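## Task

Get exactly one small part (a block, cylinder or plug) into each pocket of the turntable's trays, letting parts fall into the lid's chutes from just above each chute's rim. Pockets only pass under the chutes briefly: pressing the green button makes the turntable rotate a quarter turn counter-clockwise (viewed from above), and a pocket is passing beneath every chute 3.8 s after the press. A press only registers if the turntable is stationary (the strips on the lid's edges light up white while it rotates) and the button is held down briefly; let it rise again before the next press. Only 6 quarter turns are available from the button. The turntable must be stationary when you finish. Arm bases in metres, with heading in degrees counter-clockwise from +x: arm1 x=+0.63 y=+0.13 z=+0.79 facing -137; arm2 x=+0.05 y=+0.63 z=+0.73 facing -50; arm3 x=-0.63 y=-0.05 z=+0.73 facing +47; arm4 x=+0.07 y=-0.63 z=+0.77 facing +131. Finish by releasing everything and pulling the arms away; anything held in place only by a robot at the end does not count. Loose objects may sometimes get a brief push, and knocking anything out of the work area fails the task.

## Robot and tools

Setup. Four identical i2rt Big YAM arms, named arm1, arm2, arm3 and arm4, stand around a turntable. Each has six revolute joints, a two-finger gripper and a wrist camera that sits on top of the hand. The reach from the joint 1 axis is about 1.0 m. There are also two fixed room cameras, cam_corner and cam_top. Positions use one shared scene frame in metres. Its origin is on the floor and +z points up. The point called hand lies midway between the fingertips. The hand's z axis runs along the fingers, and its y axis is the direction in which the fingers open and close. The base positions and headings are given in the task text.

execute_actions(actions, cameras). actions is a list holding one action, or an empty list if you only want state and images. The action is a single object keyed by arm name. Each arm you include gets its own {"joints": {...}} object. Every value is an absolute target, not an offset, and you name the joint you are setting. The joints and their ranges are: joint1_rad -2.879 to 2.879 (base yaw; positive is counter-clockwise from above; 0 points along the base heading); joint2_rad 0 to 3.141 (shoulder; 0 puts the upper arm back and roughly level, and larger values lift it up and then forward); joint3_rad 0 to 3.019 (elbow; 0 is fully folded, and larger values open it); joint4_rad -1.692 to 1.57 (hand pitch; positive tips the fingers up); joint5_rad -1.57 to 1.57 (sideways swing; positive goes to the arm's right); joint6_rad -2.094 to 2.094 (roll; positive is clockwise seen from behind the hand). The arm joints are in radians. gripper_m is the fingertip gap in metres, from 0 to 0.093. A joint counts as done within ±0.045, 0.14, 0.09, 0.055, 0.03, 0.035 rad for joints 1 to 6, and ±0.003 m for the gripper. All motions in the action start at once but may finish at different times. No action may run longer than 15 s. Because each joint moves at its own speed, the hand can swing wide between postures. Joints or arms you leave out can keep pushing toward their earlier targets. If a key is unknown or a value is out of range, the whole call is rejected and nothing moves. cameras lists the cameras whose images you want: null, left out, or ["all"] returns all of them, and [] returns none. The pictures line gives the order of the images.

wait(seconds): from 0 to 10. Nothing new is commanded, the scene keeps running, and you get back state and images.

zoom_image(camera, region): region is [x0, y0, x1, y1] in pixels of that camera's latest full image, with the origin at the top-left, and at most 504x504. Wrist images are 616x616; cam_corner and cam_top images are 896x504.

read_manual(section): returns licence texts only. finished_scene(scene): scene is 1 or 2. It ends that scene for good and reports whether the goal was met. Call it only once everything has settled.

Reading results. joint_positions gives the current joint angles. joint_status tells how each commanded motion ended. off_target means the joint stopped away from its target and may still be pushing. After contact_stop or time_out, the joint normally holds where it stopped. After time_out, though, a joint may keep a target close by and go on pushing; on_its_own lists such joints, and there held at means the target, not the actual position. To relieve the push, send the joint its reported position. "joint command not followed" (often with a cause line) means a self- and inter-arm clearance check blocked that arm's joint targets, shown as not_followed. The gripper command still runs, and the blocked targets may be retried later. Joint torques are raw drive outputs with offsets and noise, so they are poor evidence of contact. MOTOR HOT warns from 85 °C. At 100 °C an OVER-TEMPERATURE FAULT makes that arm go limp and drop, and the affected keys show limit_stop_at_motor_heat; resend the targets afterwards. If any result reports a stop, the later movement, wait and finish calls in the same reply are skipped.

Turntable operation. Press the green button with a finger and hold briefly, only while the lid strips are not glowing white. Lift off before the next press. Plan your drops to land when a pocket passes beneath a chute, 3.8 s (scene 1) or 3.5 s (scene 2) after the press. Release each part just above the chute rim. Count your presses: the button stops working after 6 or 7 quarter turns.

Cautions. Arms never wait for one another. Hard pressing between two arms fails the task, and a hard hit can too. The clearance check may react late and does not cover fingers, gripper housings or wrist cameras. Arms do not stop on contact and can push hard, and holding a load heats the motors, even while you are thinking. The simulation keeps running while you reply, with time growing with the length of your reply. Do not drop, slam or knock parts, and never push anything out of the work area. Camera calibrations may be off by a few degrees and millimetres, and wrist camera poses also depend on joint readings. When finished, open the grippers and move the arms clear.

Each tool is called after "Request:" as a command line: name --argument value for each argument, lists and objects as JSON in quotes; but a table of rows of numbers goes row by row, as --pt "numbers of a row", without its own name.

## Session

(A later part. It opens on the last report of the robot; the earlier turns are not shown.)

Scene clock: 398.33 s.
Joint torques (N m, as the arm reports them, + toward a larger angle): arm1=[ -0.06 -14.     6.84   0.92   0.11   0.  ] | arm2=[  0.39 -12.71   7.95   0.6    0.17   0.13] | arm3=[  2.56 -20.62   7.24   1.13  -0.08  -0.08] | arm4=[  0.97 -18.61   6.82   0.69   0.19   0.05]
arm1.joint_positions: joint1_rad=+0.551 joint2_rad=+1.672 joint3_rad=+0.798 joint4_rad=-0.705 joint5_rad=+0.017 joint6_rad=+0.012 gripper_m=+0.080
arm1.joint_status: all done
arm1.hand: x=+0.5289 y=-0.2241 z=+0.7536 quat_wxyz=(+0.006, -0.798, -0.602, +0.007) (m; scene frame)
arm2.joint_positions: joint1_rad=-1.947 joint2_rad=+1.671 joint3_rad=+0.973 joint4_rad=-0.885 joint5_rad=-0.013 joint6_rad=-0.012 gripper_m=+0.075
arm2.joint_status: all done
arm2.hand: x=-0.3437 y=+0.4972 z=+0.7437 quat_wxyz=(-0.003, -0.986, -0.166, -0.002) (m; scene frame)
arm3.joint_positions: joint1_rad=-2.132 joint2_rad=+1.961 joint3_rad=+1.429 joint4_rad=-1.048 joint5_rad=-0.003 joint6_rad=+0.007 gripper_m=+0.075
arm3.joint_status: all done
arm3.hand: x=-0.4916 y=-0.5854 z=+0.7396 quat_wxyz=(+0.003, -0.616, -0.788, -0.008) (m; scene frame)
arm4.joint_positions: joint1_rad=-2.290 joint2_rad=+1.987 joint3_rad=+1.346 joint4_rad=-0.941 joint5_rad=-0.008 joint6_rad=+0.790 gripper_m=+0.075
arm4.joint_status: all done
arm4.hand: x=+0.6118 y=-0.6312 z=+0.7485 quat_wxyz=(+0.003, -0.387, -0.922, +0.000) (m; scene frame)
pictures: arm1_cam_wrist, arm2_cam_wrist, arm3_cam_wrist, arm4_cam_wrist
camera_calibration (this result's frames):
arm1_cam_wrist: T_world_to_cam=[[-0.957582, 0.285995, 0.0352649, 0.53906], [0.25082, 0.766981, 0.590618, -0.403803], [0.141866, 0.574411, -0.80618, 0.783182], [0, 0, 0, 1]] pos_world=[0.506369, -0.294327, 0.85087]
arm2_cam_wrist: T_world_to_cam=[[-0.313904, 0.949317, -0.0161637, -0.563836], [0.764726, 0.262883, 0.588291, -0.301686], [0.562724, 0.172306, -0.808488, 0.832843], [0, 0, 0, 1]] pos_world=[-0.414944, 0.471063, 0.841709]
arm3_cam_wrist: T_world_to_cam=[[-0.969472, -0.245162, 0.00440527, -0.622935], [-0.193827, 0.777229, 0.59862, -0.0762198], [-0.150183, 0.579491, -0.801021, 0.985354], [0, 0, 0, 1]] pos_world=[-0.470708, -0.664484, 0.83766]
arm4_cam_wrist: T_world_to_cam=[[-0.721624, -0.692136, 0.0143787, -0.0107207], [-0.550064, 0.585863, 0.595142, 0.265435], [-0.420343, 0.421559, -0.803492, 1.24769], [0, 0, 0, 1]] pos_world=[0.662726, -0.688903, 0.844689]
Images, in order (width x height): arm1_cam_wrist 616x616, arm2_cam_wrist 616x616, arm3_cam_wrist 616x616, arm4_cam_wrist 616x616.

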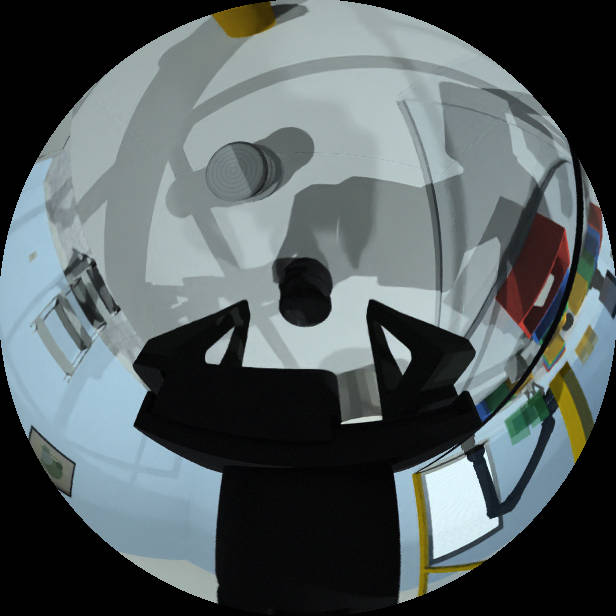

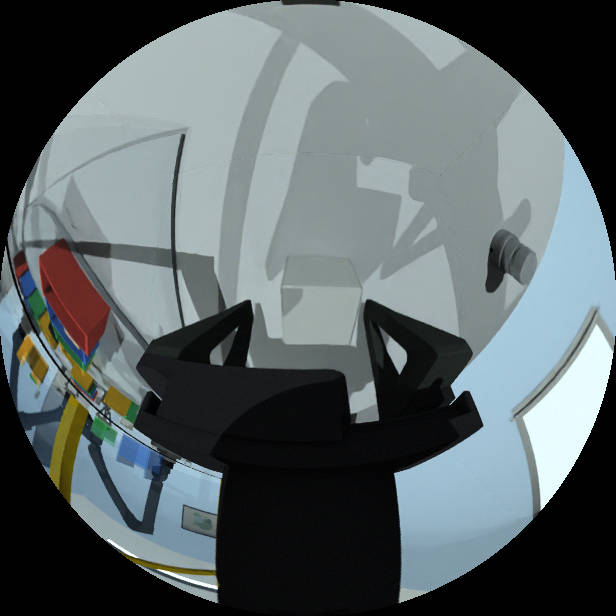

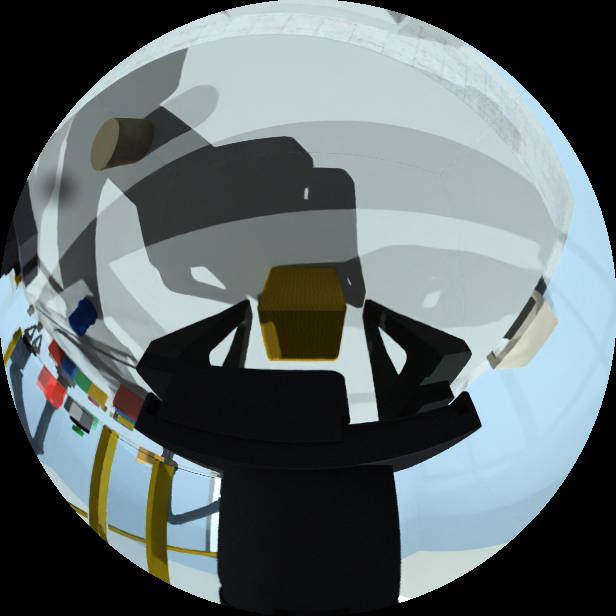

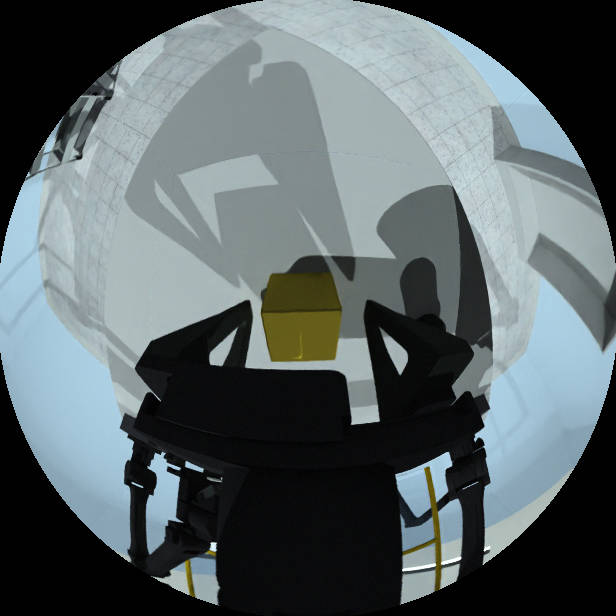

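Request:
execute_actions --actions '[{"arm1":{"joints":{"joint2_rad":1.7,"joint4_rad":-0.61}},"arm2":{"joints":{"gripper_m":0}},"arm3":{"joints":{"gripper_m":0}},"arm4":{"joints":{"gripper_m":0}}}]' --cameras '["arm1_cam_wrist"]'

Request:
execute_actions --actions '[{"arm1":{"joints":{"gripper_m":0}}}]' --cameras '[]'

Request:
execute_actions --actions '[{"arm1":{"joints":{"joint2_rad":0.9,"joint3_rad":0.95,"joint4_rad":-1.6,"joint6_rad":0.21}},"arm2":{"joints":{"joint2_rad":0.9,"joint3_rad":1.0,"joint4_rad":-1.65,"joint6_rad":-0.21}},"arm3":{"joints":{"joint2_rad":0.9,"joint3_rad":1.02,"joint4_rad":-1.65,"joint6_rad":0.1}},"arm4":{"joints":{"joint2_rad":0.9,"joint3_rad":0.99,"joint4_rad":-1.6,"joint6_rad":0.11}}}]' --cameras '[]'

Request:
execute_actions --actions '[{"arm1":{"joints":{"joint1_rad":-0.518}},"arm2":{"joints":{"joint1_rad":-0.918}},"arm3":{"joints":{"joint1_rad":-0.689}},"arm4":{"joints":{"joint1_rad":-0.594}}}]' --cameras '[]'

Request:
execute_actions --actions '[{"arm1":{"joints":{"joint2_rad":1.505,"joint3_rad":1.275,"joint4_rad":-1.31}},"arm2":{"joints":{"joint2_rad":1.255,"joint3_rad":1.175,"joint4_rad":-1.47}},"arm3":{"joints":{"joint2_rad":1.38,"joint3_rad":1.25,"joint4_rad":-0.965}},"arm4":{"joints":{"joint2_rad":1.3,"joint3_rad":1.42,"joint4_rad":-1.41}}}]' --cameras '[]'

Request:
execute_actions --actions '[{"arm4":{"joints":{"joint2_rad":1.495}}}]' --cameras '["arm1_cam_wrist","arm2_cam_wrist","arm3_cam_wrist","arm4_cam_wrist"]'

Scene clock: 411.97 s.
Joint torques (N m, as the arm reports them, + toward a larger angle): arm1=[ -0.06 -11.94   6.94   1.08   0.12   0.  ] | arm2=[  0.29 -12.49   7.94   0.49   0.16   0.13] | arm3=[  2.88 -20.28   7.44   1.22  -0.07  -0.07] | arm4=[  0.9  -18.58   6.66   0.7    0.19  -0.02]
arm1.joint_positions: joint1_rad=+0.551 joint2_rad=+1.688 joint3_rad=+0.798 joint4_rad=-0.626 joint5_rad=+0.017 joint6_rad=+0.012 gripper_m=+0.080
arm1.joint_status: all done
arm1.hand: x=+0.5245 y=-0.2403 z=+0.7484 quat_wxyz=(-0.013, -0.798, -0.601, +0.032) (m; scene frame)
arm2.joint_positions: joint1_rad=-1.947 joint2_rad=+1.671 joint3_rad=+0.973 joint4_rad=-0.885 joint5_rad=-0.013 joint6_rad=-0.012 gripper_m=+0.039
arm2.joint_status: gripper_m off_target (ended at +0.039, target +0.000)
arm2.hand: x=-0.3437 y=+0.4971 z=+0.7437 quat_wxyz=(-0.003, -0.986, -0.165, -0.002) (m; scene frame)
arm3.joint_positions: joint1_rad=-2.132 joint2_rad=+1.961 joint3_rad=+1.429 joint4_rad=-1.047 joint5_rad=-0.003 joint6_rad=+0.007 gripper_m=+0.039
arm3.joint_status: gripper_m off_target (ended at +0.039, target +0.000)
arm3.hand: x=-0.4916 y=-0.5856 z=+0.7396 quat_wxyz=(+0.003, -0.616, -0.788, -0.007) (m; scene frame)
arm4.joint_positions: joint1_rad=-2.290 joint2_rad=+1.987 joint3_rad=+1.346 joint4_rad=-0.941 joint5_rad=-0.008 joint6_rad=+0.790 gripper_m=+0.039
arm4.joint_status: gripper_m off_target (ended at +0.039, target +0.000)
arm4.hand: x=+0.6118 y=-0.6312 z=+0.7485 quat_wxyz=(+0.003, -0.387, -0.922, +0.000) (m; scene frame)
pictures: arm1_cam_wrist
camera_calibration (this result's frames):
arm1_cam_wrist: T_world_to_cam=[[-0.957037, 0.287996, 0.0337242, 0.540976], [0.260166, 0.801503, 0.53843, -0.344694], [0.128036, 0.524072, -0.841995, 0.810906], [0, 0, 0, 1]] pos_world=[0.503587, -0.304499, 0.850129]
Images, in order (width x height): arm1_cam_wrist 616x616.

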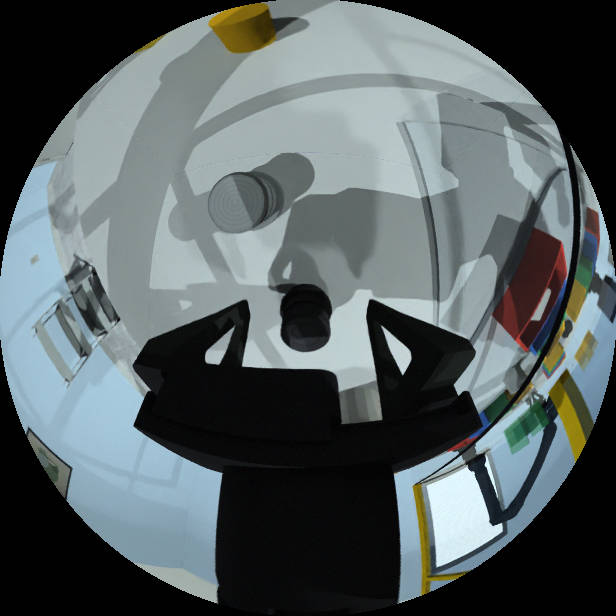

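Scene clock: 412.63 s.
Joint torques (N m, as the arm reports them, + toward a larger angle): arm1=[ -0.03 -11.65   6.96   1.08   0.13  -0.01] | arm2=[  0.27 -12.45   7.94   0.54   0.16   0.13] | arm3=[  2.67 -20.21   7.42   1.12  -0.06  -0.08] | arm4=[  0.63 -18.98   6.64   0.81   0.2   -0.01]
arm1.joint_positions: joint1_rad=+0.551 joint2_rad=+1.688 joint3_rad=+0.798 joint4_rad=-0.626 joint5_rad=+0.016 joint6_rad=+0.012 gripper_m=+0.026
arm1.joint_status: gripper_m off_target (ended at +0.026, target +0.000)
arm1.hand: x=+0.5245 y=-0.2404 z=+0.7484 quat_wxyz=(-0.013, -0.798, -0.601, +0.032) (m; scene frame)
arm2.joint_positions: joint1_rad=-1.947 joint2_rad=+1.671 joint3_rad=+0.973 joint4_rad=-0.885 joint5_rad=-0.013 joint6_rad=-0.012 gripper_m=+0.039
arm2.joint_status: not commanded
arm2.hand: x=-0.3437 y=+0.4971 z=+0.7437 quat_wxyz=(-0.003, -0.986, -0.165, -0.002) (m; scene frame)
arm3.joint_positions: joint1_rad=-2.132 joint2_rad=+1.961 joint3_rad=+1.429 joint4_rad=-1.047 joint5_rad=-0.003 joint6_rad=+0.007 gripper_m=+0.039
arm3.joint_status: not commanded
arm3.hand: x=-0.4916 y=-0.5856 z=+0.7396 quat_wxyz=(+0.003, -0.616, -0.788, -0.007) (m; scene frame)
arm4.joint_positions: joint1_rad=-2.290 joint2_rad=+1.987 joint3_rad=+1.346 joint4_rad=-0.941 joint5_rad=-0.008 joint6_rad=+0.790 gripper_m=+0.039
arm4.joint_status: not commanded
arm4.hand: x=+0.6118 y=-0.6312 z=+0.7485 quat_wxyz=(+0.003, -0.387, -0.922, +0.000) (m; scene frame)
pictures: none
No camera images: the call's "cameras" was empty. Leave "cameras" out to get every camera's image.

Scene clock: 414.33 s.
Joint torques (N m, as the arm reports them, + toward a larger angle): arm1=[ 0.01 -2.9  11.56 -0.31  0.15  0.23] | arm2=[ 0.33 -3.12 12.01 -0.03  0.13 -0.21] | arm3=[ 2.41 -2.55  7.98  0.09 -0.04  0.1 ] | arm4=[ 1.54 -3.96  7.72 -0.22  0.11 -0.25]
arm1.joint_positions: joint1_rad=+0.551 joint2_rad=+0.898 joint3_rad=+0.921 joint4_rad=-1.587 joint5_rad=+0.016 joint6_rad=+0.197 gripper_m=+0.026
arm1.joint_status: all done
arm1.hand: x=+0.5693 y=-0.0782 z=+1.0222 quat_wxyz=(+0.000, -0.851, -0.526, +0.013) (m; scene frame)
arm2.joint_positions: joint1_rad=-1.947 joint2_rad=+0.897 joint3_rad=+0.973 joint4_rad=-1.642 joint5_rad=-0.013 joint6_rad=-0.196 gripper_m=+0.039
arm2.joint_status: all done
arm2.hand: x=-0.1549 y=+0.5583 z=+0.9849 quat_wxyz=(-0.004, -0.967, -0.255, +0.007) (m; scene frame)
arm3.joint_positions: joint1_rad=-2.132 joint2_rad=+0.897 joint3_rad=+1.020 joint4_rad=-1.640 joint5_rad=-0.003 joint6_rad=+0.091 gripper_m=+0.039
arm3.joint_status: all done
arm3.hand: x=-0.5734 y=-0.2727 z=+0.9962 quat_wxyz=(-0.023, -0.648, -0.761, +0.011) (m; scene frame)
arm4.joint_positions: joint1_rad=-2.290 joint2_rad=+0.900 joint3_rad=+0.991 joint4_rad=-1.589 joint5_rad=-0.008 joint6_rad=+0.121 gripper_m=+0.039
arm4.joint_status: all done
arm4.hand: x=+0.3078 y=-0.6284 z=+1.0306 quat_wxyz=(-0.039, -0.062, -0.997, -0.003) (m; scene frame)
pictures: none
No camera images: the call's "cameras" was empty. Leave "cameras" out to get every camera's image.

Scene clock: 416.17 s.
Joint torques (N m, as the arm reports them, + toward a larger angle): arm1=[-1.46 -2.67 11.6  -0.3   0.13  0.22] | arm2=[ 0.86 -3.46 11.99 -0.04  0.13 -0.2 ] | arm3=[ 2.11 -3.34  7.96  0.11  0.03  0.08] | arm4=[ 0.9  -3.67  7.83 -0.28  0.09 -0.19]
arm1.joint_positions: joint1_rad=-0.509 joint2_rad=+0.898 joint3_rad=+0.921 joint4_rad=-1.587 joint5_rad=+0.016 joint6_rad=+0.198 gripper_m=+0.026
arm1.joint_status: all done
arm1.hand: x=+0.4145 y=+0.0849 z=+1.0211 quat_wxyz=(+0.001, -1.000, -0.023, +0.008) (m; scene frame)
arm2.joint_positions: joint1_rad=-0.923 joint2_rad=+0.897 joint3_rad=+0.973 joint4_rad=-1.642 joint5_rad=-0.012 joint6_rad=-0.197 gripper_m=+0.039
arm2.joint_status: all done
arm2.hand: x=+0.0059 y=+0.4141 z=+0.9828 quat_wxyz=(-0.002, -0.717, -0.697, +0.001) (m; scene frame)
arm3.joint_positions: joint1_rad=-0.697 joint2_rad=+0.900 joint3_rad=+1.020 joint4_rad=-1.640 joint5_rad=-0.004 joint6_rad=+0.092 gripper_m=+0.039
arm3.joint_status: all done
arm3.hand: x=-0.4012 y=-0.0219 z=+0.9978 quat_wxyz=(-0.027, +0.012, -1.000, -0.008) (m; scene frame)
arm4.joint_positions: joint1_rad=-0.597 joint2_rad=+0.900 joint3_rad=+0.991 joint4_rad=-1.589 joint5_rad=-0.008 joint6_rad=+0.119 gripper_m=+0.039
arm4.joint_status: all done
arm4.hand: x=+0.0409 y=-0.3924 z=+1.0277 quat_wxyz=(-0.019, +0.707, -0.707, -0.027) (m; scene frame)
pictures: none
No camera images: the call's "cameras" was empty. Leave "cameras" out to get every camera's image.

Scene clock: 417.57 s.
Joint torques (N m, as the arm reports them, + toward a larger angle): arm1=[ -1.5  -15.33  11.39   0.54   0.14   0.22] | arm2=[ 0.72 -9.19 12.6   0.37  0.14 -0.19] | arm3=[  2.29 -13.46  11.25   2.22   0.     0.07] | arm4=[  1.25 -10.46  13.29   0.85   0.12  -0.16]
arm1.joint_positions: joint1_rad=-0.509 joint2_rad=+1.524 joint3_rad=+1.244 joint4_rad=-1.319 joint5_rad=+0.016 joint6_rad=+0.198 gripper_m=+0.026
arm1.joint_status: all done
arm1.hand: x=+0.2107 y=+0.0334 z=+0.9515 quat_wxyz=(+0.005, -1.000, -0.023, -0.009) (m; scene frame)
arm2.joint_positions: joint1_rad=-0.923 joint2_rad=+1.264 joint3_rad=+1.139 joint4_rad=-1.475 joint5_rad=-0.012 joint6_rad=-0.197 gripper_m=+0.039
arm2.joint_status: all done
arm2.hand: x=-0.0222 y=+0.2939 z=+0.9496 quat_wxyz=(+0.007, -0.717, -0.696, -0.013) (m; scene frame)
arm3.joint_positions: joint1_rad=-0.697 joint2_rad=+1.393 joint3_rad=+1.209 joint4_rad=-0.986 joint5_rad=-0.004 joint6_rad=+0.092 gripper_m=+0.039
arm3.joint_status: all done
arm3.hand: x=-0.1409 y=+0.0086 z=+0.9479 quat_wxyz=(-0.200, +0.011, -0.979, -0.025) (m; scene frame)
arm4.joint_positions: joint1_rad=-0.597 joint2_rad=+1.309 joint3_rad=+1.348 joint4_rad=-1.419 joint5_rad=-0.008 joint6_rad=+0.119 gripper_m=+0.039
arm4.joint_status: all done
arm4.hand: x=+0.0194 y=-0.2135 z=+1.0549 quat_wxyz=(-0.056, +0.704, -0.704, -0.073) (m; scene frame)
pictures: none
No camera images: the call's "cameras" was empty. Leave "cameras" out to get every camera's image.

Scene clock: 418.70 s.
Joint torques (N m, as the arm reports them, + toward a larger angle): arm1=[ -1.41 -15.35  11.4    0.61   0.14   0.22] | arm2=[ 0.85 -9.2  12.64  0.32  0.14 -0.2 ] | arm3=[  2.07 -12.97  11.31   2.23   0.     0.09] | arm4=[  0.78 -13.82  11.25   0.38   0.09  -0.21]
arm1.joint_positions: joint1_rad=-0.509 joint2_rad=+1.524 joint3_rad=+1.244 joint4_rad=-1.319 joint5_rad=+0.016 joint6_rad=+0.198 gripper_m=+0.026
arm1.joint_status: not commanded
arm1.hand: x=+0.2107 y=+0.0334 z=+0.9515 quat_wxyz=(+0.005, -1.000, -0.023, -0.009) (m; scene frame)
arm2.joint_positions: joint1_rad=-0.923 joint2_rad=+1.264 joint3_rad=+1.139 joint4_rad=-1.475 joint5_rad=-0.012 joint6_rad=-0.197 gripper_m=+0.039
arm2.joint_status: not commanded
arm2.hand: x=-0.0222 y=+0.2939 z=+0.9496 quat_wxyz=(+0.007, -0.717, -0.696, -0.013) (m; scene frame)
arm3.joint_positions: joint1_rad=-0.697 joint2_rad=+1.393 joint3_rad=+1.209 joint4_rad=-0.986 joint5_rad=-0.004 joint6_rad=+0.092 gripper_m=+0.039
arm3.joint_status: not commanded
arm3.hand: x=-0.1409 y=+0.0086 z=+0.9479 quat_wxyz=(-0.200, +0.011, -0.979, -0.025) (m; scene frame)
arm4.joint_positions: joint1_rad=-0.597 joint2_rad=+1.516 joint3_rad=+1.369 joint4_rad=-1.419 joint5_rad=-0.008 joint6_rad=+0.119 gripper_m=+0.039
arm4.joint_status: all done
arm4.hand: x=+0.0162 y=-0.1840 z=+0.9777 quat_wxyz=(+0.002, +0.707, -0.707, +0.000) (m; scene frame)
pictures: arm1_cam_wrist, arm2_cam_wrist, arm3_cam_wrist, arm4_cam_wrist
camera_calibration (this result's frames):
arm1_cam_wrist: T_world_to_cam=[[-0.0355057, 0.998998, 0.0272282, -0.0567082], [0.793191, 0.0115962, 0.608863, -0.74478], [0.607937, 0.0432153, -0.792808, 0.746768], [0, 0, 0, 1]] pos_world=[0.13475, 0.0330162, 1.04706]
arm2_cam_wrist: T_world_to_cam=[[-0.998939, 0.0431221, -0.0161702, -0.0155413], [0.0244165, 0.793594, 0.607958, -0.806287], [0.039049, 0.606918, -0.793805, 0.700121], [0, 0, 0, 1]] pos_world=[-0.0231771, 0.215618, 1.0457]
arm3_cam_wrist: T_world_to_cam=[[0.0303833, -0.999009, -0.0325275, 0.0441296], [-0.974124, -0.0368868, 0.222983, -0.341517], [-0.223962, 0.0249109, -0.97428, 1.01929], [0, 0, 0, 1]] pos_world=[-0.105738, 0.00609698, 1.07066]
arm4_cam_wrist: T_world_to_cam=[[0.999883, -0.0126503, 0.0086216, -0.031547], [-0.015299, -0.805499, 0.5924, -0.722513], [-0.000549326, -0.592462, -0.805598, 0.801681], [0, 0, 0, 1]] pos_world=[0.0209299, -0.107416, 1.07412]
Images, in order (width x height): arm1_cam_wrist 616x616, arm2_cam_wrist 616x616, arm3_cam_wrist 616x616, arm4_cam_wrist 616x616.

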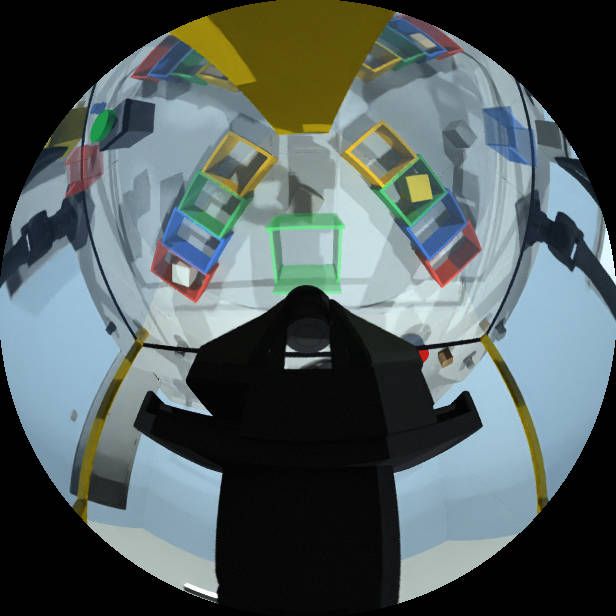

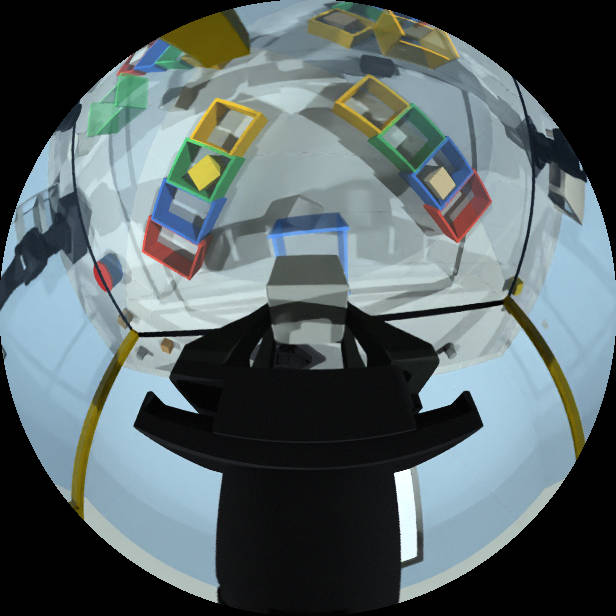

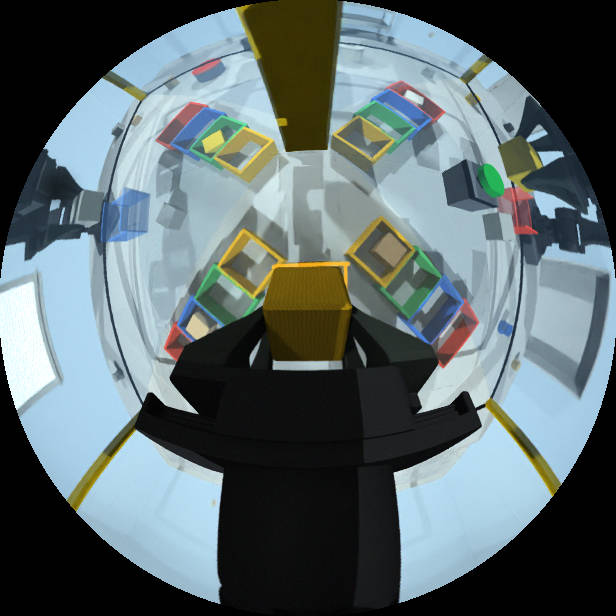

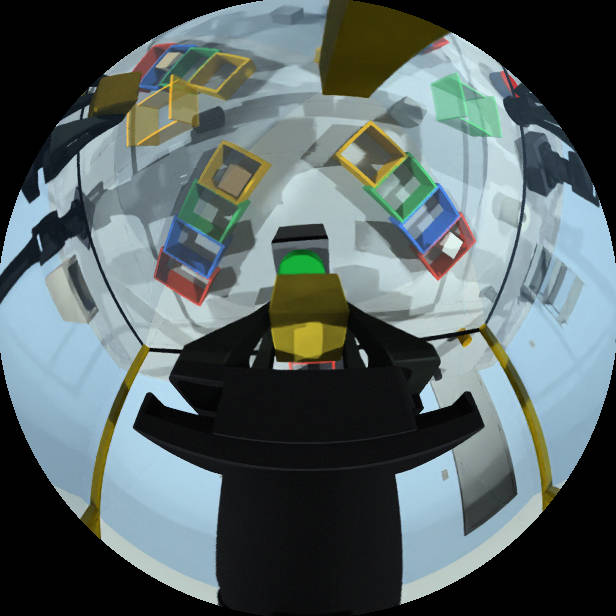

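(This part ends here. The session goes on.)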